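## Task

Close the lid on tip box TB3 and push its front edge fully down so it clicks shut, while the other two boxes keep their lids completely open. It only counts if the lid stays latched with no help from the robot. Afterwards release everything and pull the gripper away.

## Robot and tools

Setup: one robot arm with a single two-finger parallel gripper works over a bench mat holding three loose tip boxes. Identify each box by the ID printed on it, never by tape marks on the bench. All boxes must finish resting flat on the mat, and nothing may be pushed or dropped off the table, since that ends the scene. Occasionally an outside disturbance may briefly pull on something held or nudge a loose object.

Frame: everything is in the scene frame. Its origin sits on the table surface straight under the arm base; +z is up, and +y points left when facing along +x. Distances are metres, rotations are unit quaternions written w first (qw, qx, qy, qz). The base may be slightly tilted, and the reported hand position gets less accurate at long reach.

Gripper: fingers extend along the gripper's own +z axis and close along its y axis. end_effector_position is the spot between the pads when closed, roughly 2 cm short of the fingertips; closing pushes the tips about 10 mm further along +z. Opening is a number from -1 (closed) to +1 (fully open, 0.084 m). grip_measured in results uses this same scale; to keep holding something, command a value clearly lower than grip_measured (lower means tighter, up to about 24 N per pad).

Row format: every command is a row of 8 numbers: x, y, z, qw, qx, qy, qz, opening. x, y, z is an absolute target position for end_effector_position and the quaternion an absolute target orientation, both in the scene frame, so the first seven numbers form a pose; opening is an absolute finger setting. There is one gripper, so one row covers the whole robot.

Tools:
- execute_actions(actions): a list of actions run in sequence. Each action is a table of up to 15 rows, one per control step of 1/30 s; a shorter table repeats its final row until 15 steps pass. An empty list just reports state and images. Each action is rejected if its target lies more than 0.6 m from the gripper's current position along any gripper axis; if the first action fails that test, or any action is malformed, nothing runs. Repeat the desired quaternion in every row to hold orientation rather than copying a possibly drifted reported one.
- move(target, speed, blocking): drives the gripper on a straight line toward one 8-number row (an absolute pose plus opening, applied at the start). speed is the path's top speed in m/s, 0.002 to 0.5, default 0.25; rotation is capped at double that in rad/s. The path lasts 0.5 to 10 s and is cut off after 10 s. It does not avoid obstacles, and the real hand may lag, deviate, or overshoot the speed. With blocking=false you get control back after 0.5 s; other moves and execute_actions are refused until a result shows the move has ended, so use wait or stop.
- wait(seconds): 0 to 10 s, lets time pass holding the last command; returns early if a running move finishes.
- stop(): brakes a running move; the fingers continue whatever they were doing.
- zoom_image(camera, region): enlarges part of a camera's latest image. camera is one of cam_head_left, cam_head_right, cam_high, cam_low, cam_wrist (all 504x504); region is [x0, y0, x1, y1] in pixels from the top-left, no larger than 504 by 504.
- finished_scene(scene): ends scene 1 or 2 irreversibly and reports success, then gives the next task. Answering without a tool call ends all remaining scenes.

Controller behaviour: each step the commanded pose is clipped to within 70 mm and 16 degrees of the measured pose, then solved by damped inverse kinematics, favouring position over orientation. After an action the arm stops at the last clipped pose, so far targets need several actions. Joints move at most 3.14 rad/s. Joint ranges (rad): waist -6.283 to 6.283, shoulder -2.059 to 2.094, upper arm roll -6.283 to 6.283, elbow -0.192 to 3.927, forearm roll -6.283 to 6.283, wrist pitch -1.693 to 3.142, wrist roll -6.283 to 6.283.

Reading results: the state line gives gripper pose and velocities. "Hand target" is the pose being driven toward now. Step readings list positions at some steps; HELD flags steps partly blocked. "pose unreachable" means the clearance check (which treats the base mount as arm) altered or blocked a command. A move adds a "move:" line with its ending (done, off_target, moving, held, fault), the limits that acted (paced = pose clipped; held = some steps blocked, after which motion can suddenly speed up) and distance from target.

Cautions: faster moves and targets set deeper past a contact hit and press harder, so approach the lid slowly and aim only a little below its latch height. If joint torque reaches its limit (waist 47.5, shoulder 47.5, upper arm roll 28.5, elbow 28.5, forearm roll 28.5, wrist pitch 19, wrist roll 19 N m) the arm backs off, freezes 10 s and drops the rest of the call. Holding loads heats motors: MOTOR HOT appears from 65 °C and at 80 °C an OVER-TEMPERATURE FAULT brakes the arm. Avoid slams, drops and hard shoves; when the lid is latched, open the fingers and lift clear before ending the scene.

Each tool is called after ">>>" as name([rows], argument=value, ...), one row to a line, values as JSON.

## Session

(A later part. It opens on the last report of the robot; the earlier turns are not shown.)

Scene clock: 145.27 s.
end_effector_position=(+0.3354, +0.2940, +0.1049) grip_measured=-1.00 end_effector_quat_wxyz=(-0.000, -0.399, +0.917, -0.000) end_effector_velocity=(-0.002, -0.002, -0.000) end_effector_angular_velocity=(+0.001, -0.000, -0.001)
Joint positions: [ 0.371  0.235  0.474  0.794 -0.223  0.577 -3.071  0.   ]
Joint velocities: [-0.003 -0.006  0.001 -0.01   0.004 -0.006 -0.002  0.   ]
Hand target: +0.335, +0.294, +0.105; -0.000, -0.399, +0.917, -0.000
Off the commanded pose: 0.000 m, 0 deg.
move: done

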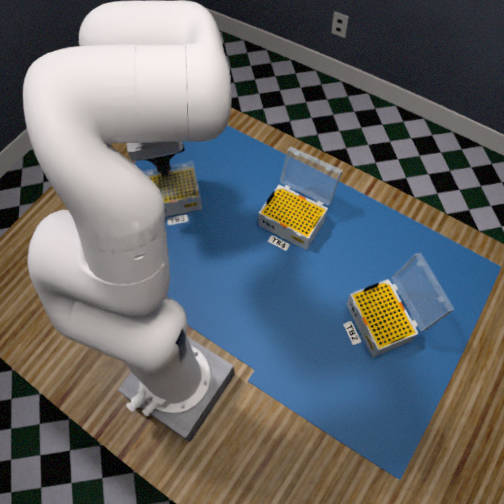

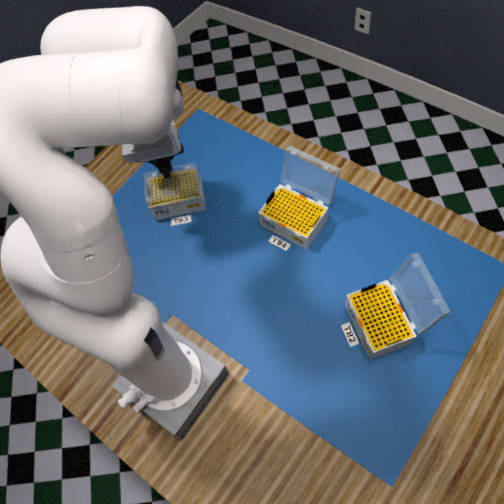

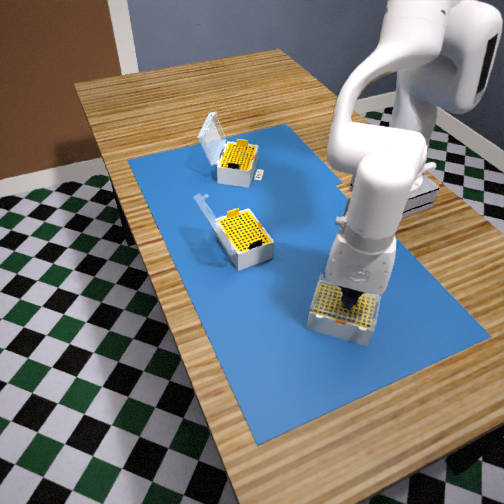

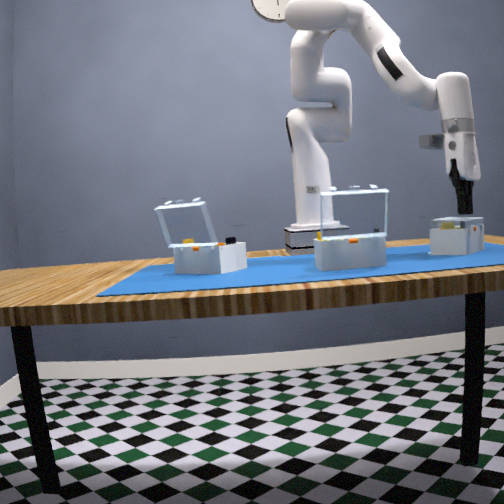

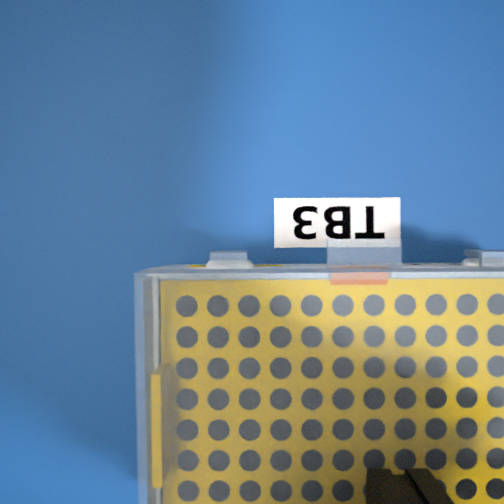

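>>> move(target=[0.299, 0.256, 0.1, 0, -0.399, 0.917, 0, -1], speed=0.1)

>>> zoom_image(camera="cam_low", region=[384, 160, 504, 280])

Scene clock: 153.47 s.
end_effector_position=(+0.2995, +0.2559, +0.0998) grip_measured=-1.00 end_effector_quat_wxyz=(-0.000, -0.399, +0.917, -0.000) end_effector_velocity=(-0.002, -0.002, -0.000) end_effector_angular_velocity=(+0.001, +0.002, +0.001)
Joint positions: [ 0.331  0.1    0.498  0.599 -0.132  0.497 -3.148  0.   ]
Joint velocities: [-0.003 -0.008  0.002 -0.011  0.011 -0.004 -0.011  0.   ]
Hand target: +0.299, +0.256, +0.100; -0.000, -0.399, +0.917, -0.000
Off the commanded pose: 0.001 m, 0 deg.
move: done

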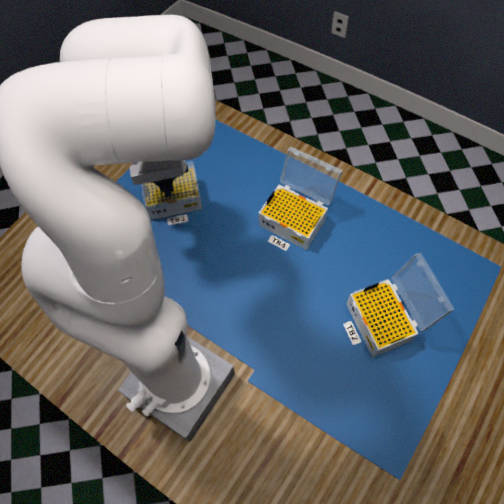

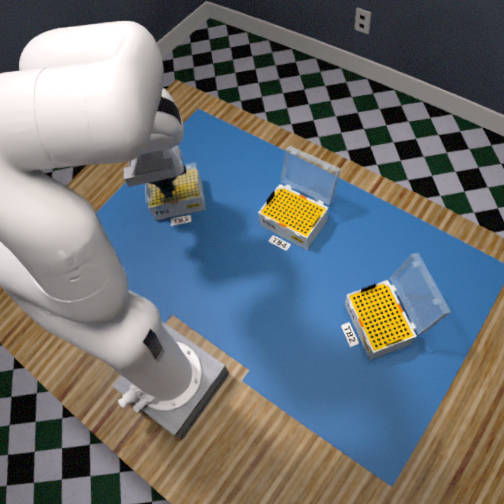

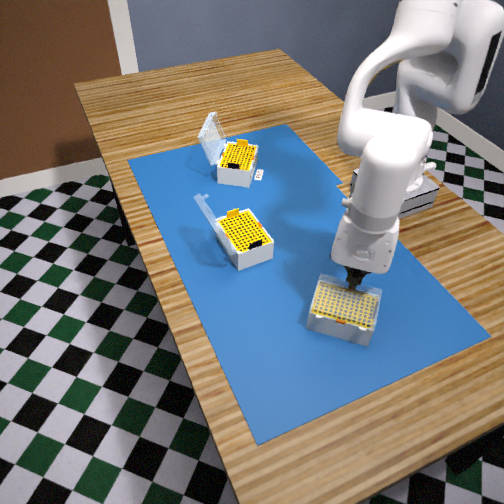

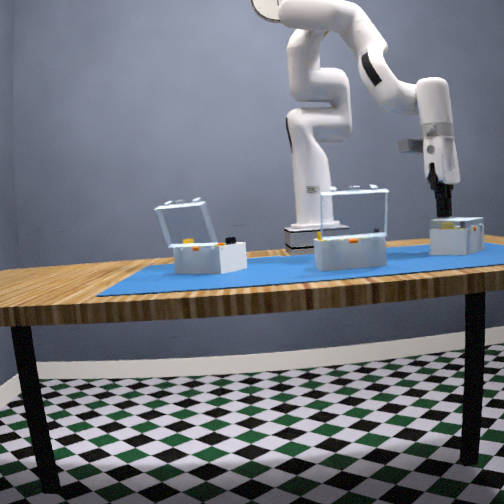

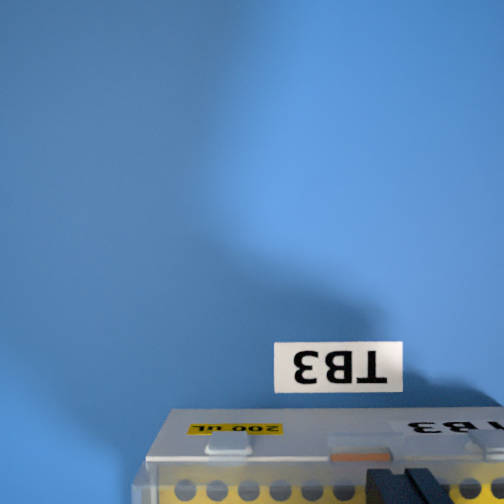

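Region (384, 160, 504, 280) of cam_low's 504x504 image, scaled by 4.200, with more detail than that image has.

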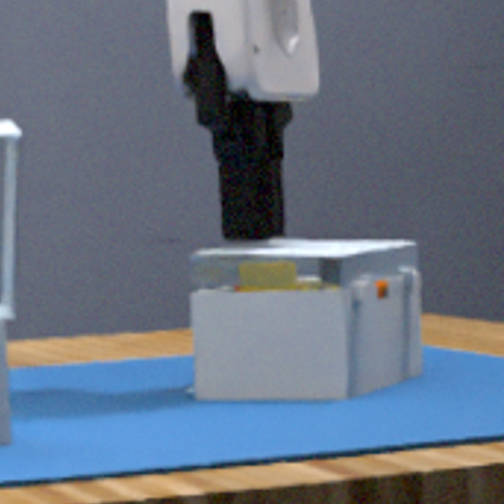

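>>> move(target=[0.299, 0.256, 0.088, 0, -0.399, 0.917, 0, -1], speed=0.01)

>>> zoom_image(camera="cam_low", region=[384, 160, 504, 280])

Scene clock: 173.10 s.
end_effector_position=(+0.3019, +0.2582, +0.0915) grip_measured=-1.00 end_effector_quat_wxyz=(+0.005, -0.399, +0.917, +0.000) end_effector_velocity=(-0.001, -0.002, -0.001) end_effector_angular_velocity=(-0.002, -0.002, -0.000)
Joint positions: [ 0.338  0.134  0.485  0.602 -0.177  0.461 -3.115  0.   ]
Joint velocities: [ 0.001 -0.    -0.002 -0.006 -0.008 -0.005  0.007  0.   ]
Hand target: +0.299, +0.256, +0.088; +0.000, -0.399, +0.917, +0.000
Off the commanded pose: 0.005 m, 1 deg.
move: off_target

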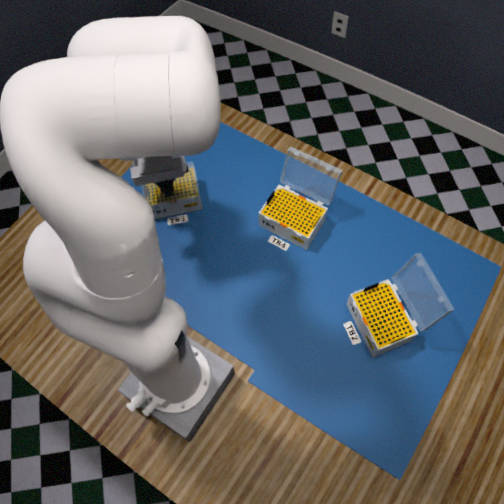

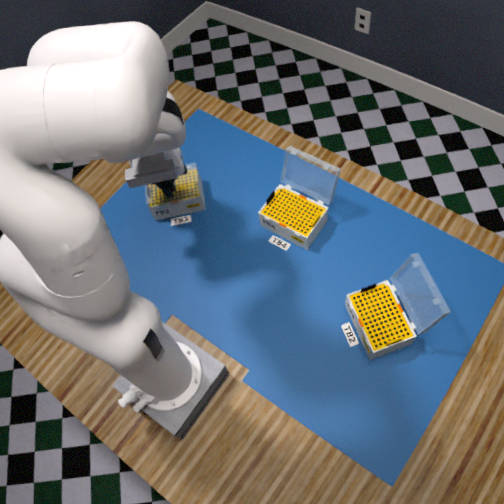

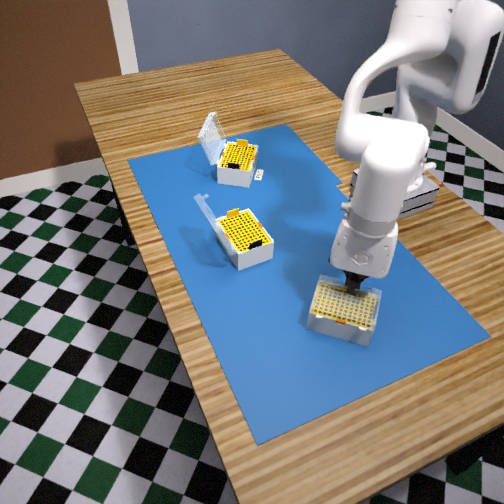

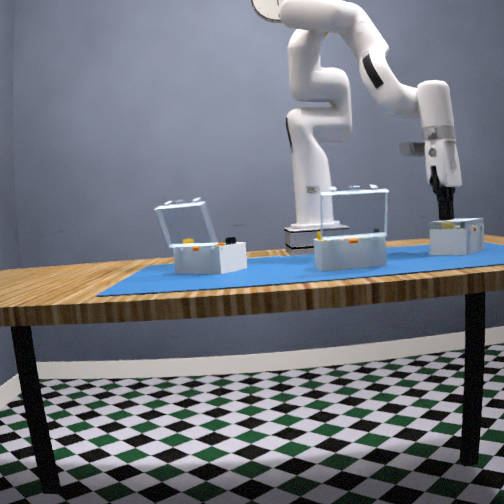

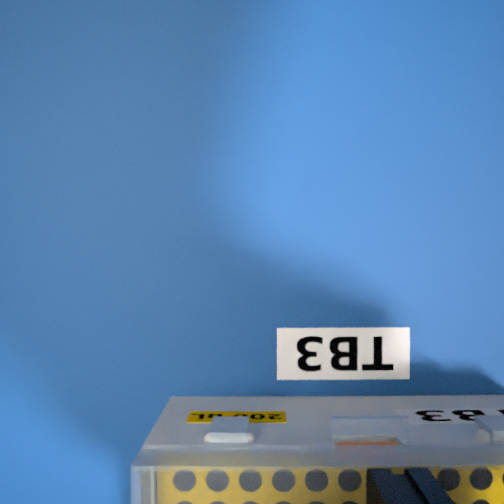

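Region (384, 160, 504, 280) of cam_low's 504x504 image, scaled by 4.200, with more detail than that image has.

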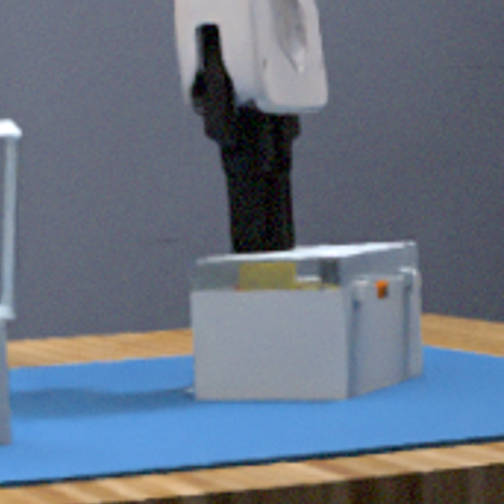

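>>> move(target=[0.295, 0.2515, 0.1, 0, -0.399, 0.917, 0, -1], speed=0.03)

>>> zoom_image(camera="cam_low", region=[384, 160, 504, 280])

Scene clock: 178.47 s.
end_effector_position=(+0.2948, +0.2511, +0.0996) grip_measured=-1.00 end_effector_quat_wxyz=(-0.001, -0.399, +0.917, -0.000) end_effector_velocity=(+0.002, +0.002, +0.003) end_effector_angular_velocity=(+0.005, -0.007, +0.000)
Joint positions: [ 0.329  0.081  0.5    0.576 -0.113  0.49  -3.163  0.   ]
Joint velocities: [ 0.    -0.005  0.001  0.003  0.002 -0.001 -0.002  0.   ]
Hand target: +0.295, +0.251, +0.100; -0.000, -0.399, +0.917, -0.000
Off the commanded pose: 0.001 m, 0 deg.
move: done

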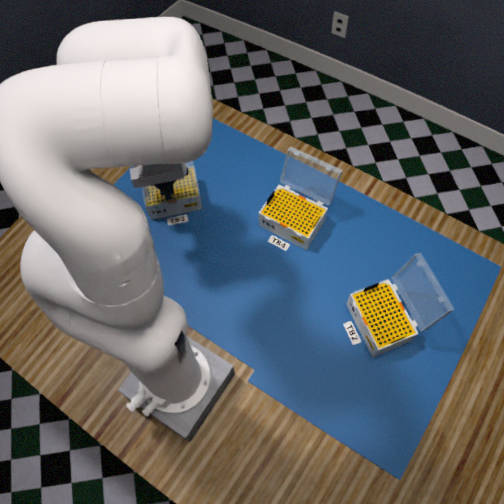

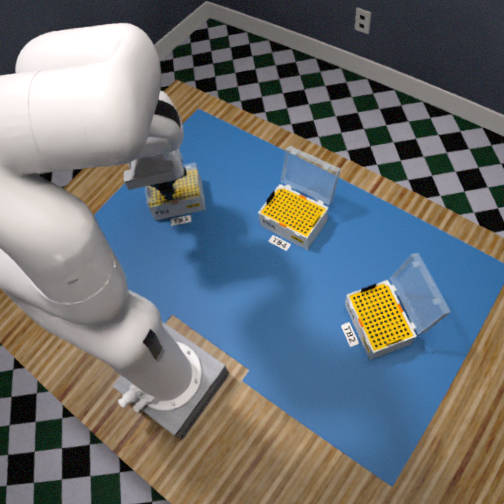

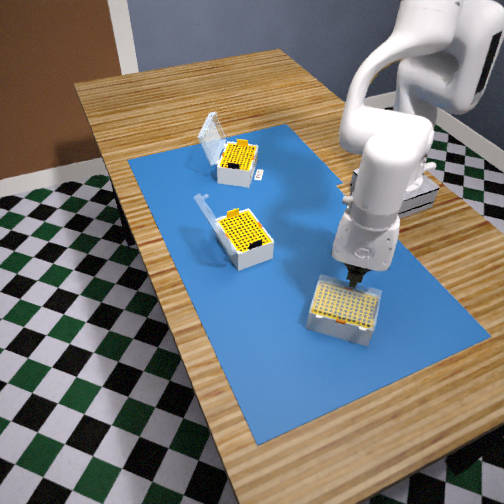

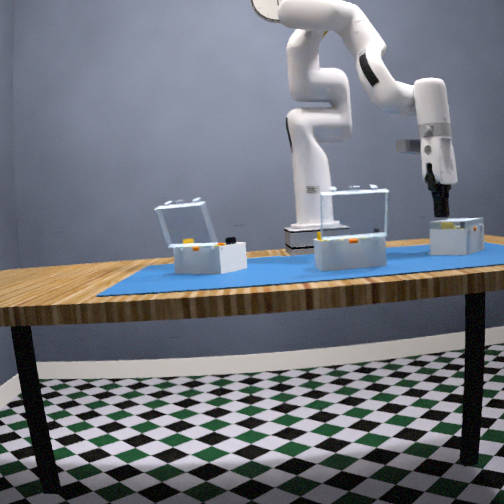

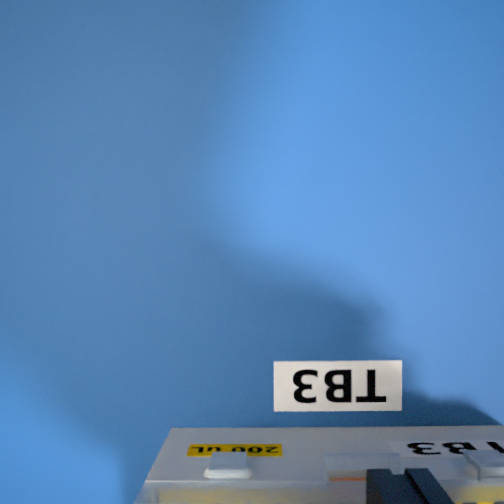

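Region (384, 160, 504, 280) of cam_low's 504x504 image, scaled by 4.200, with more detail than that image has.

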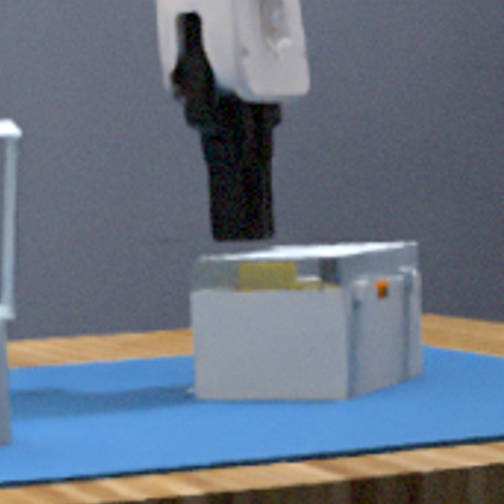

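>>> move(target=[0.295, 0.2515, 0.08, 0, -0.399, 0.917, 0, -1], speed=0.015)

>>> zoom_image(camera="cam_low", region=[384, 160, 504, 280])

Scene clock: 184.43 s.
end_effector_position=(+0.3031, +0.2567, +0.0905) grip_measured=-1.00 end_effector_quat_wxyz=(+0.014, -0.400, +0.916, -0.000) end_effector_velocity=(+0.001, -0.000, +0.000) end_effector_angular_velocity=(-0.001, -0.007, -0.001)
Joint positions: [ 0.34   0.129  0.478  0.586 -0.196  0.432 -3.103  0.   ]
Joint velocities: [ 0.004 -0.001 -0.005 -0.002 -0.012 -0.005  0.011  0.   ]
Hand target: +0.295, +0.252, +0.081; +0.000, -0.399, +0.917, +0.000
Off the commanded pose: 0.014 m, 2 deg.
move: off_target

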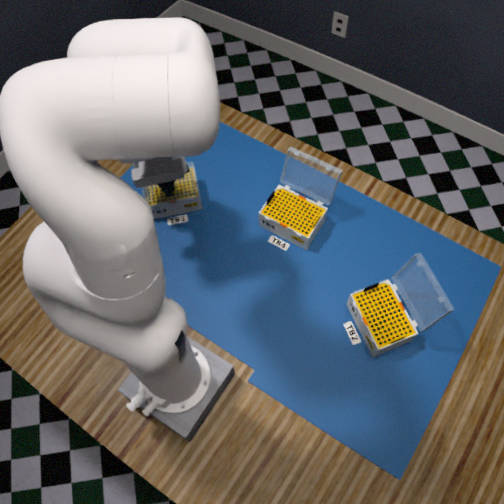

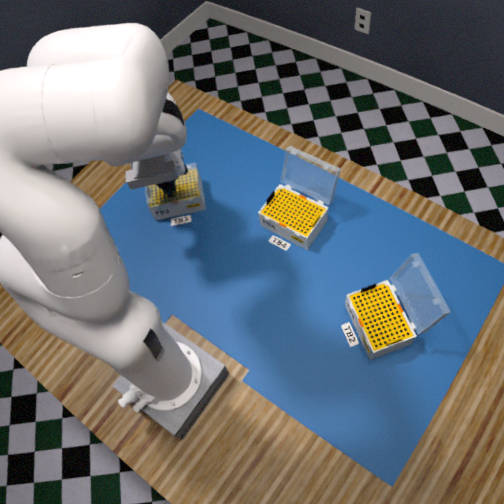

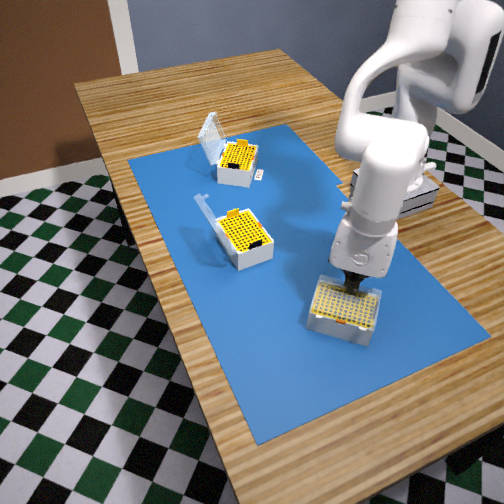

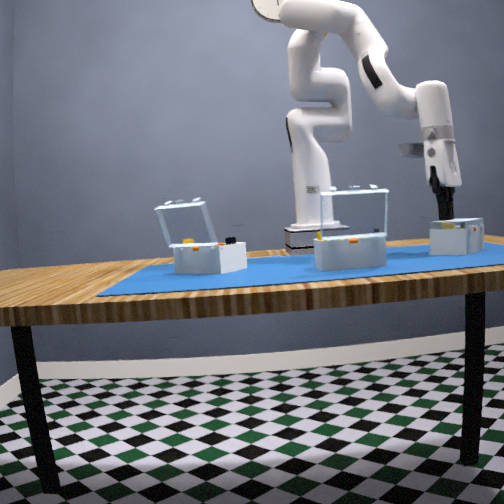

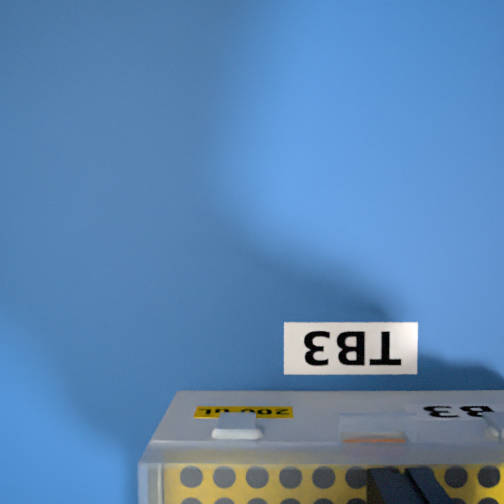

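Region (384, 160, 504, 280) of cam_low's 504x504 image, scaled by 4.200, with more detail than that image has.

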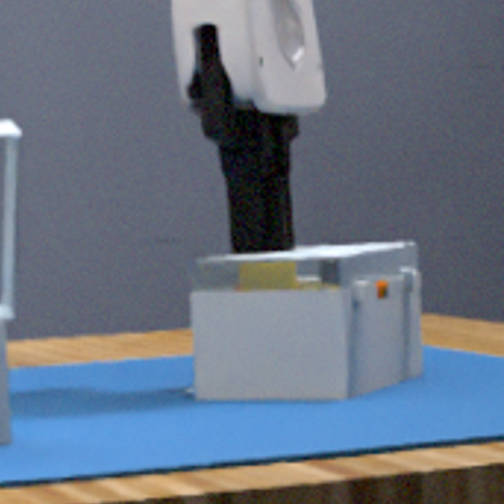

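>>> move(target=[0.27, 0.225, 0.16, 0, -0.399, 0.917, 0, -1], speed=0.06)

>>> zoom_image(camera="cam_low", region=[424, 200, 504, 270])

>>> zoom_image(camera="cam_head_right", region=[120, 150, 240, 240])

Scene clock: 196.20 s.
end_effector_position=(+0.2703, +0.2245, +0.1593) grip_measured=-1.00 end_effector_quat_wxyz=(-0.000, -0.399, +0.917, -0.001) end_effector_velocity=(-0.001, -0.001, +0.002) end_effector_angular_velocity=(+0.000, +0.001, -0.000)
Joint positions: [ 0.365 -0.238  0.48   0.488  0.147  0.688 -3.368  0.   ]
Joint velocities: [ 0.002 -0.01  -0.003 -0.001  0.006  0.009 -0.005  0.   ]
Hand target: +0.270, +0.224, +0.160; -0.000, -0.399, +0.917, -0.001
Off the commanded pose: 0.001 m, 0 deg.
move: done

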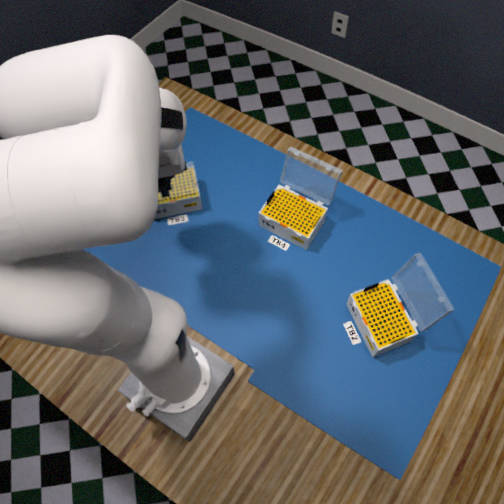

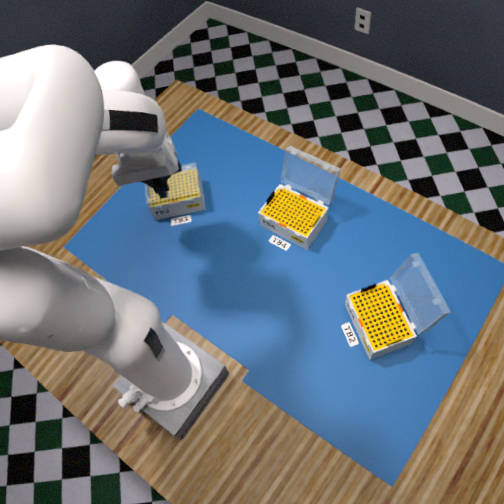

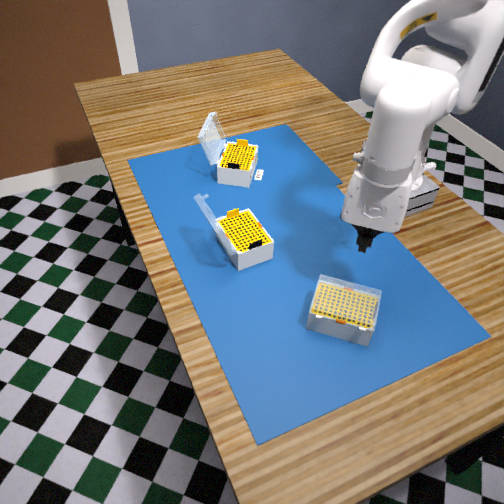

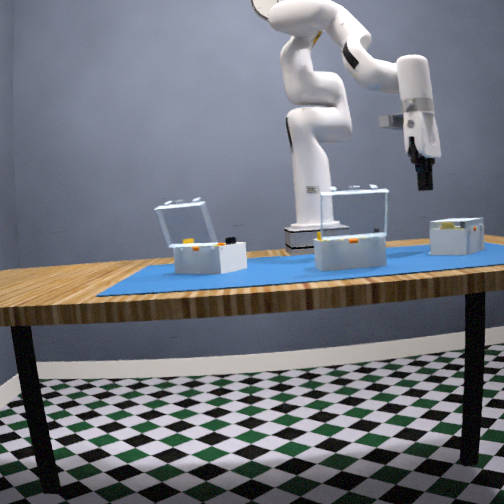

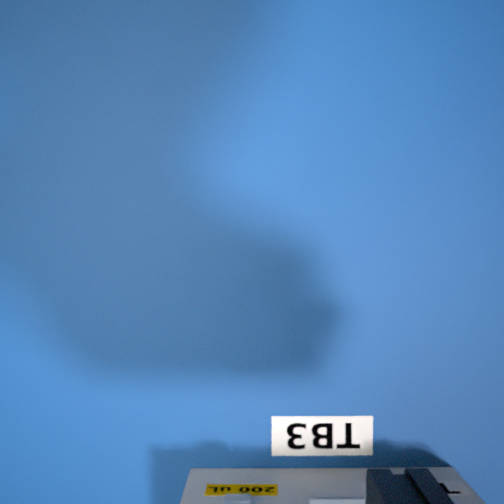

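Region (424, 200, 504, 270) of cam_low's 504x504 image, scaled by 6.300, with more detail than that image has; it fills the top 441 rows of this view, and the rest is white.

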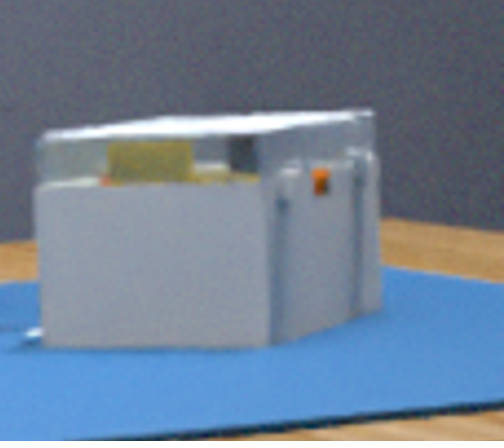

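Region (120, 150, 240, 240) of cam_head_right's 504x504 image, scaled by 4.200, with more detail than that image has; it fills the top 378 rows of this view, and the rest is white.

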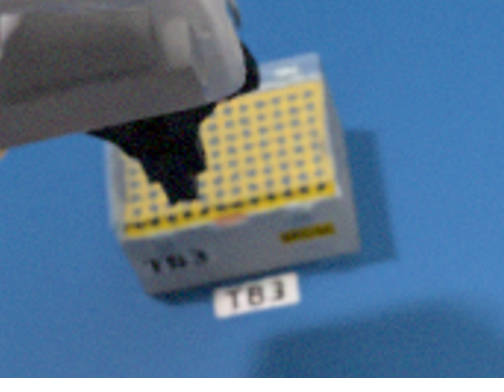

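>>> move(target=[0.289, 0.245, 0.1, 0, -0.399, 0.917, 0, -1], speed=0.06)

>>> move(target=[0.289, 0.245, 0.08, 0, -0.399, 0.917, 0, -1], speed=0.015)

>>> zoom_image(camera="cam_low", region=[404, 170, 504, 270])

Scene clock: 209.63 s.
end_effector_position=(+0.2888, +0.2454, +0.1006) grip_measured=-1.00 end_effector_quat_wxyz=(+0.000, -0.399, +0.917, +0.001) end_effector_velocity=(+0.001, +0.001, -0.002) end_effector_angular_velocity=(-0.002, -0.002, -0.001)
Joint positions: [ 0.326  0.051  0.504  0.544 -0.082  0.482 -3.189  0.   ]
Joint velocities: [ 0.001  0.011 -0.003  0.005 -0.018 -0.005  0.015  0.   ]
Hand target: +0.289, +0.245, +0.100; +0.000, -0.399, +0.917, +0.001
Off the commanded pose: 0.001 m, 0 deg.
move: done

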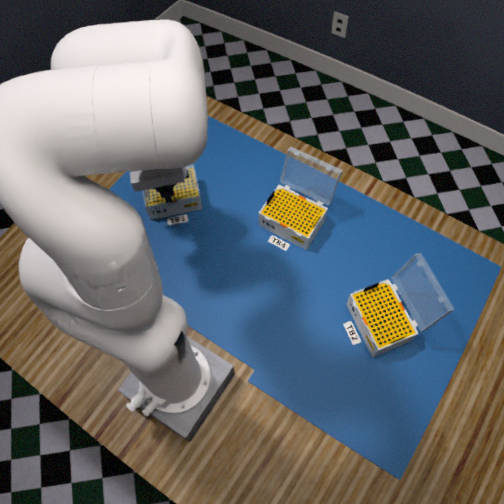

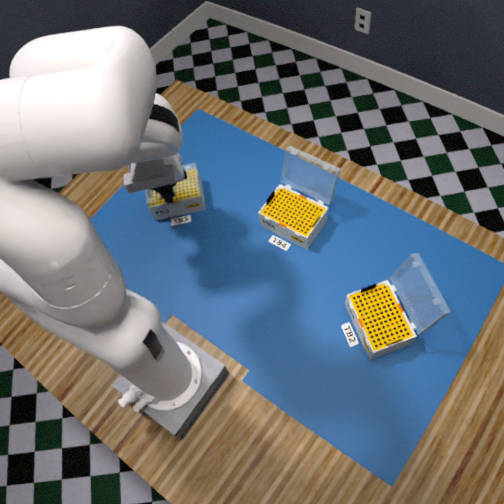

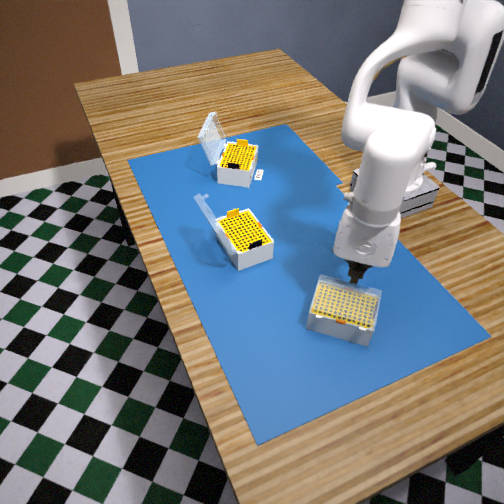

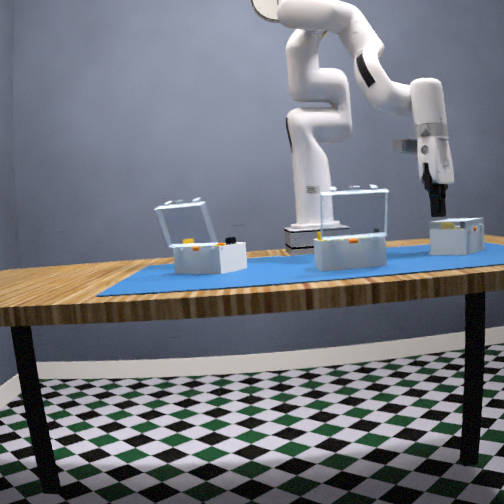

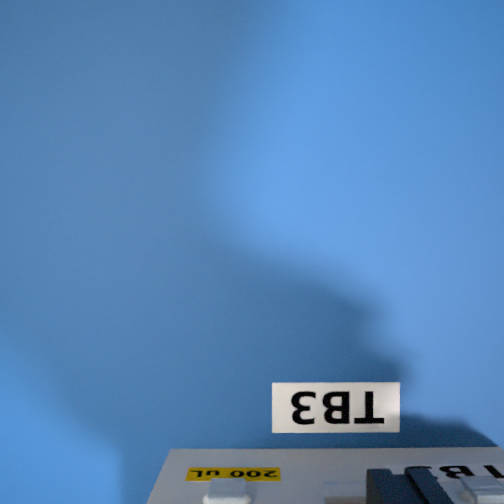

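Scene clock: 211.23 s.
end_effector_position=(+0.2959, +0.2493, +0.0899) grip_measured=-1.00 end_effector_quat_wxyz=(+0.014, -0.400, +0.916, -0.001) end_effector_velocity=(+0.004, -0.000, -0.001) end_effector_angular_velocity=(+0.003, -0.005, -0.005)
Joint positions: [ 0.334  0.102  0.484  0.55  -0.174  0.42  -3.121  0.   ]
Joint velocities: [-0.     0.009 -0.008  0.004 -0.014 -0.01   0.01   0.   ]
Hand target: +0.289, +0.245, +0.081; +0.000, -0.399, +0.917, +0.000
Off the commanded pose: 0.013 m, 2 deg.
move: off_target

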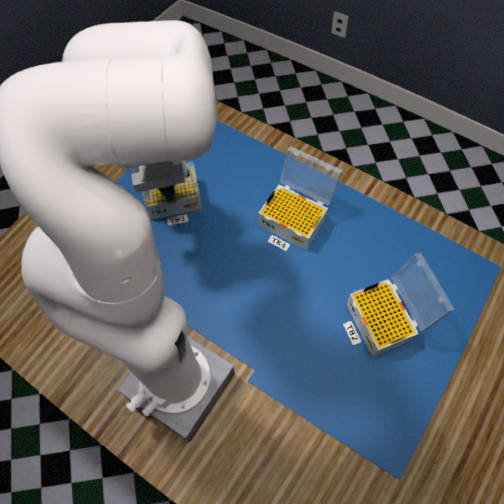

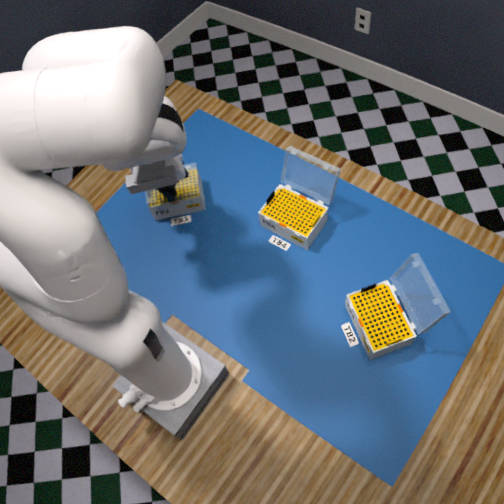

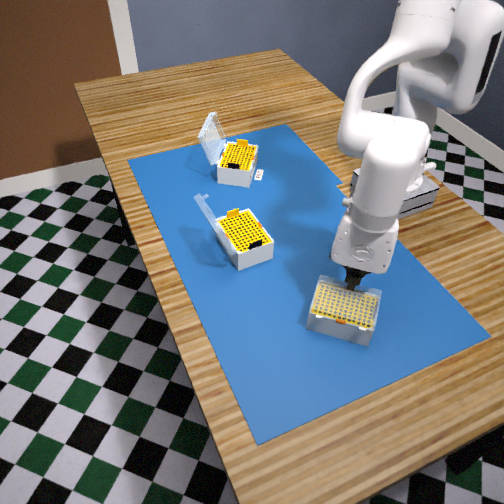

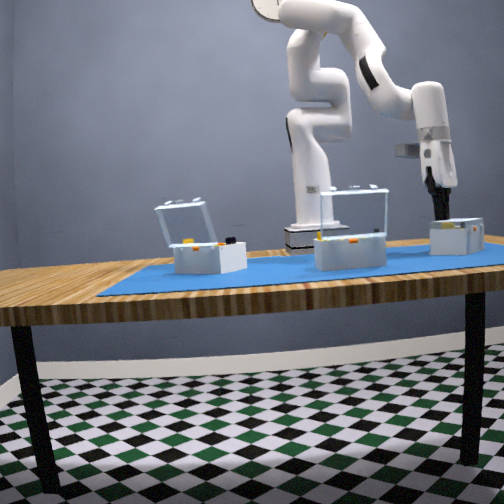

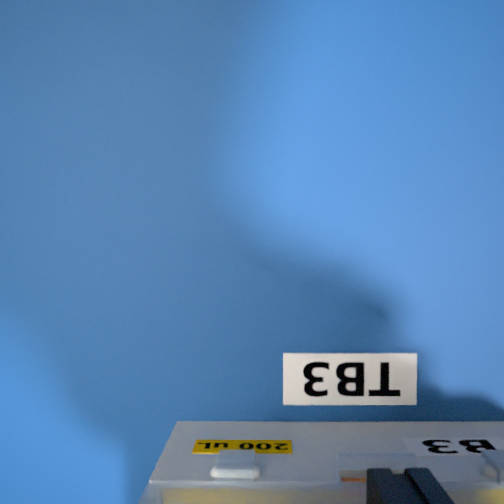

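Region (404, 170, 504, 270) of cam_low's 504x504 image, scaled by 5.040, with more detail than that image has.

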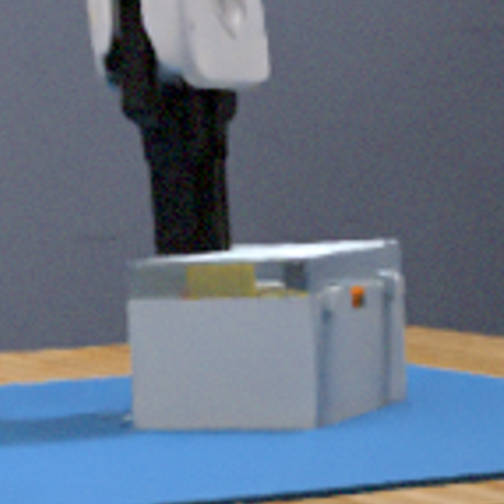

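Same stop height; lid is fully down. Retreat.

>>> move(target=[0.27, 0.2, 0.25, 0, -0.399, 0.917, 0, -1], speed=0.15)

>>> finished_scene(scene=1)

Scene clock: 216.53 s.
end_effector_position=(+0.2703, +0.1994, +0.2490) grip_measured=-1.00 end_effector_quat_wxyz=(-0.001, -0.398, +0.917, -0.001) end_effector_velocity=(+0.000, -0.000, +0.003) end_effector_angular_velocity=(+0.001, -0.002, -0.000)
Joint positions: [ 0.36  -0.49   0.39   0.576  0.195  1.024 -3.479  0.   ]
Joint velocities: [-0.    -0.006 -0.003  0.003  0.     0.007 -0.002  0.   ]
Hand target: +0.270, +0.199, +0.249; -0.000, -0.398, +0.917, -0.001
Off the commanded pose: 0.001 m, 0 deg.
move: done

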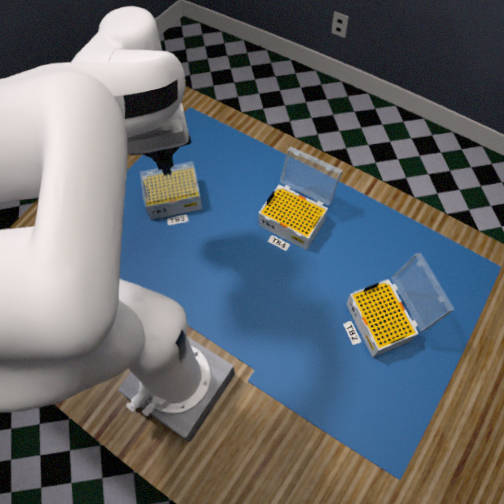

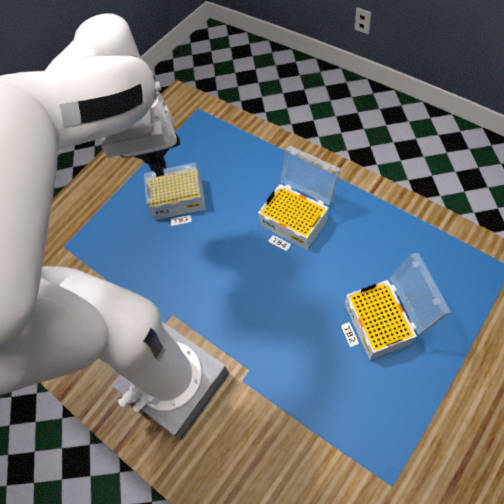

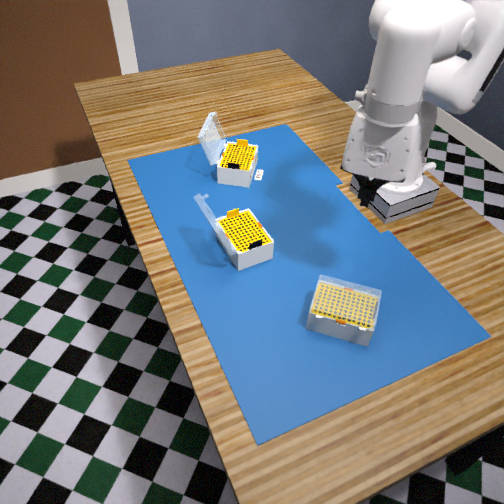

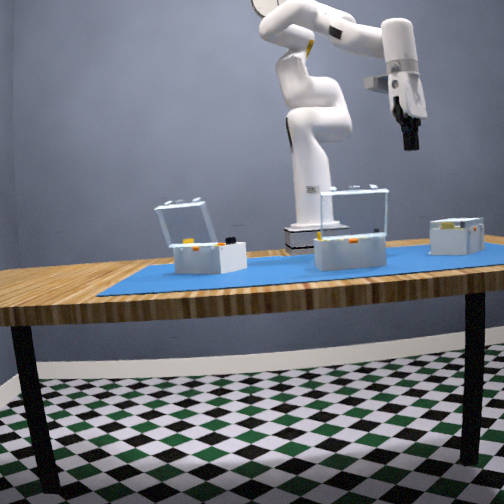

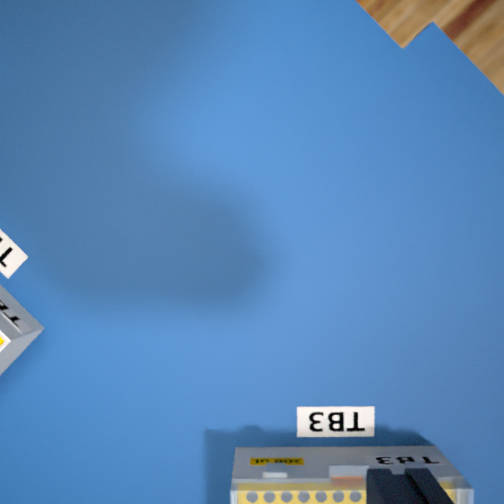

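The scene is finished: the task was done.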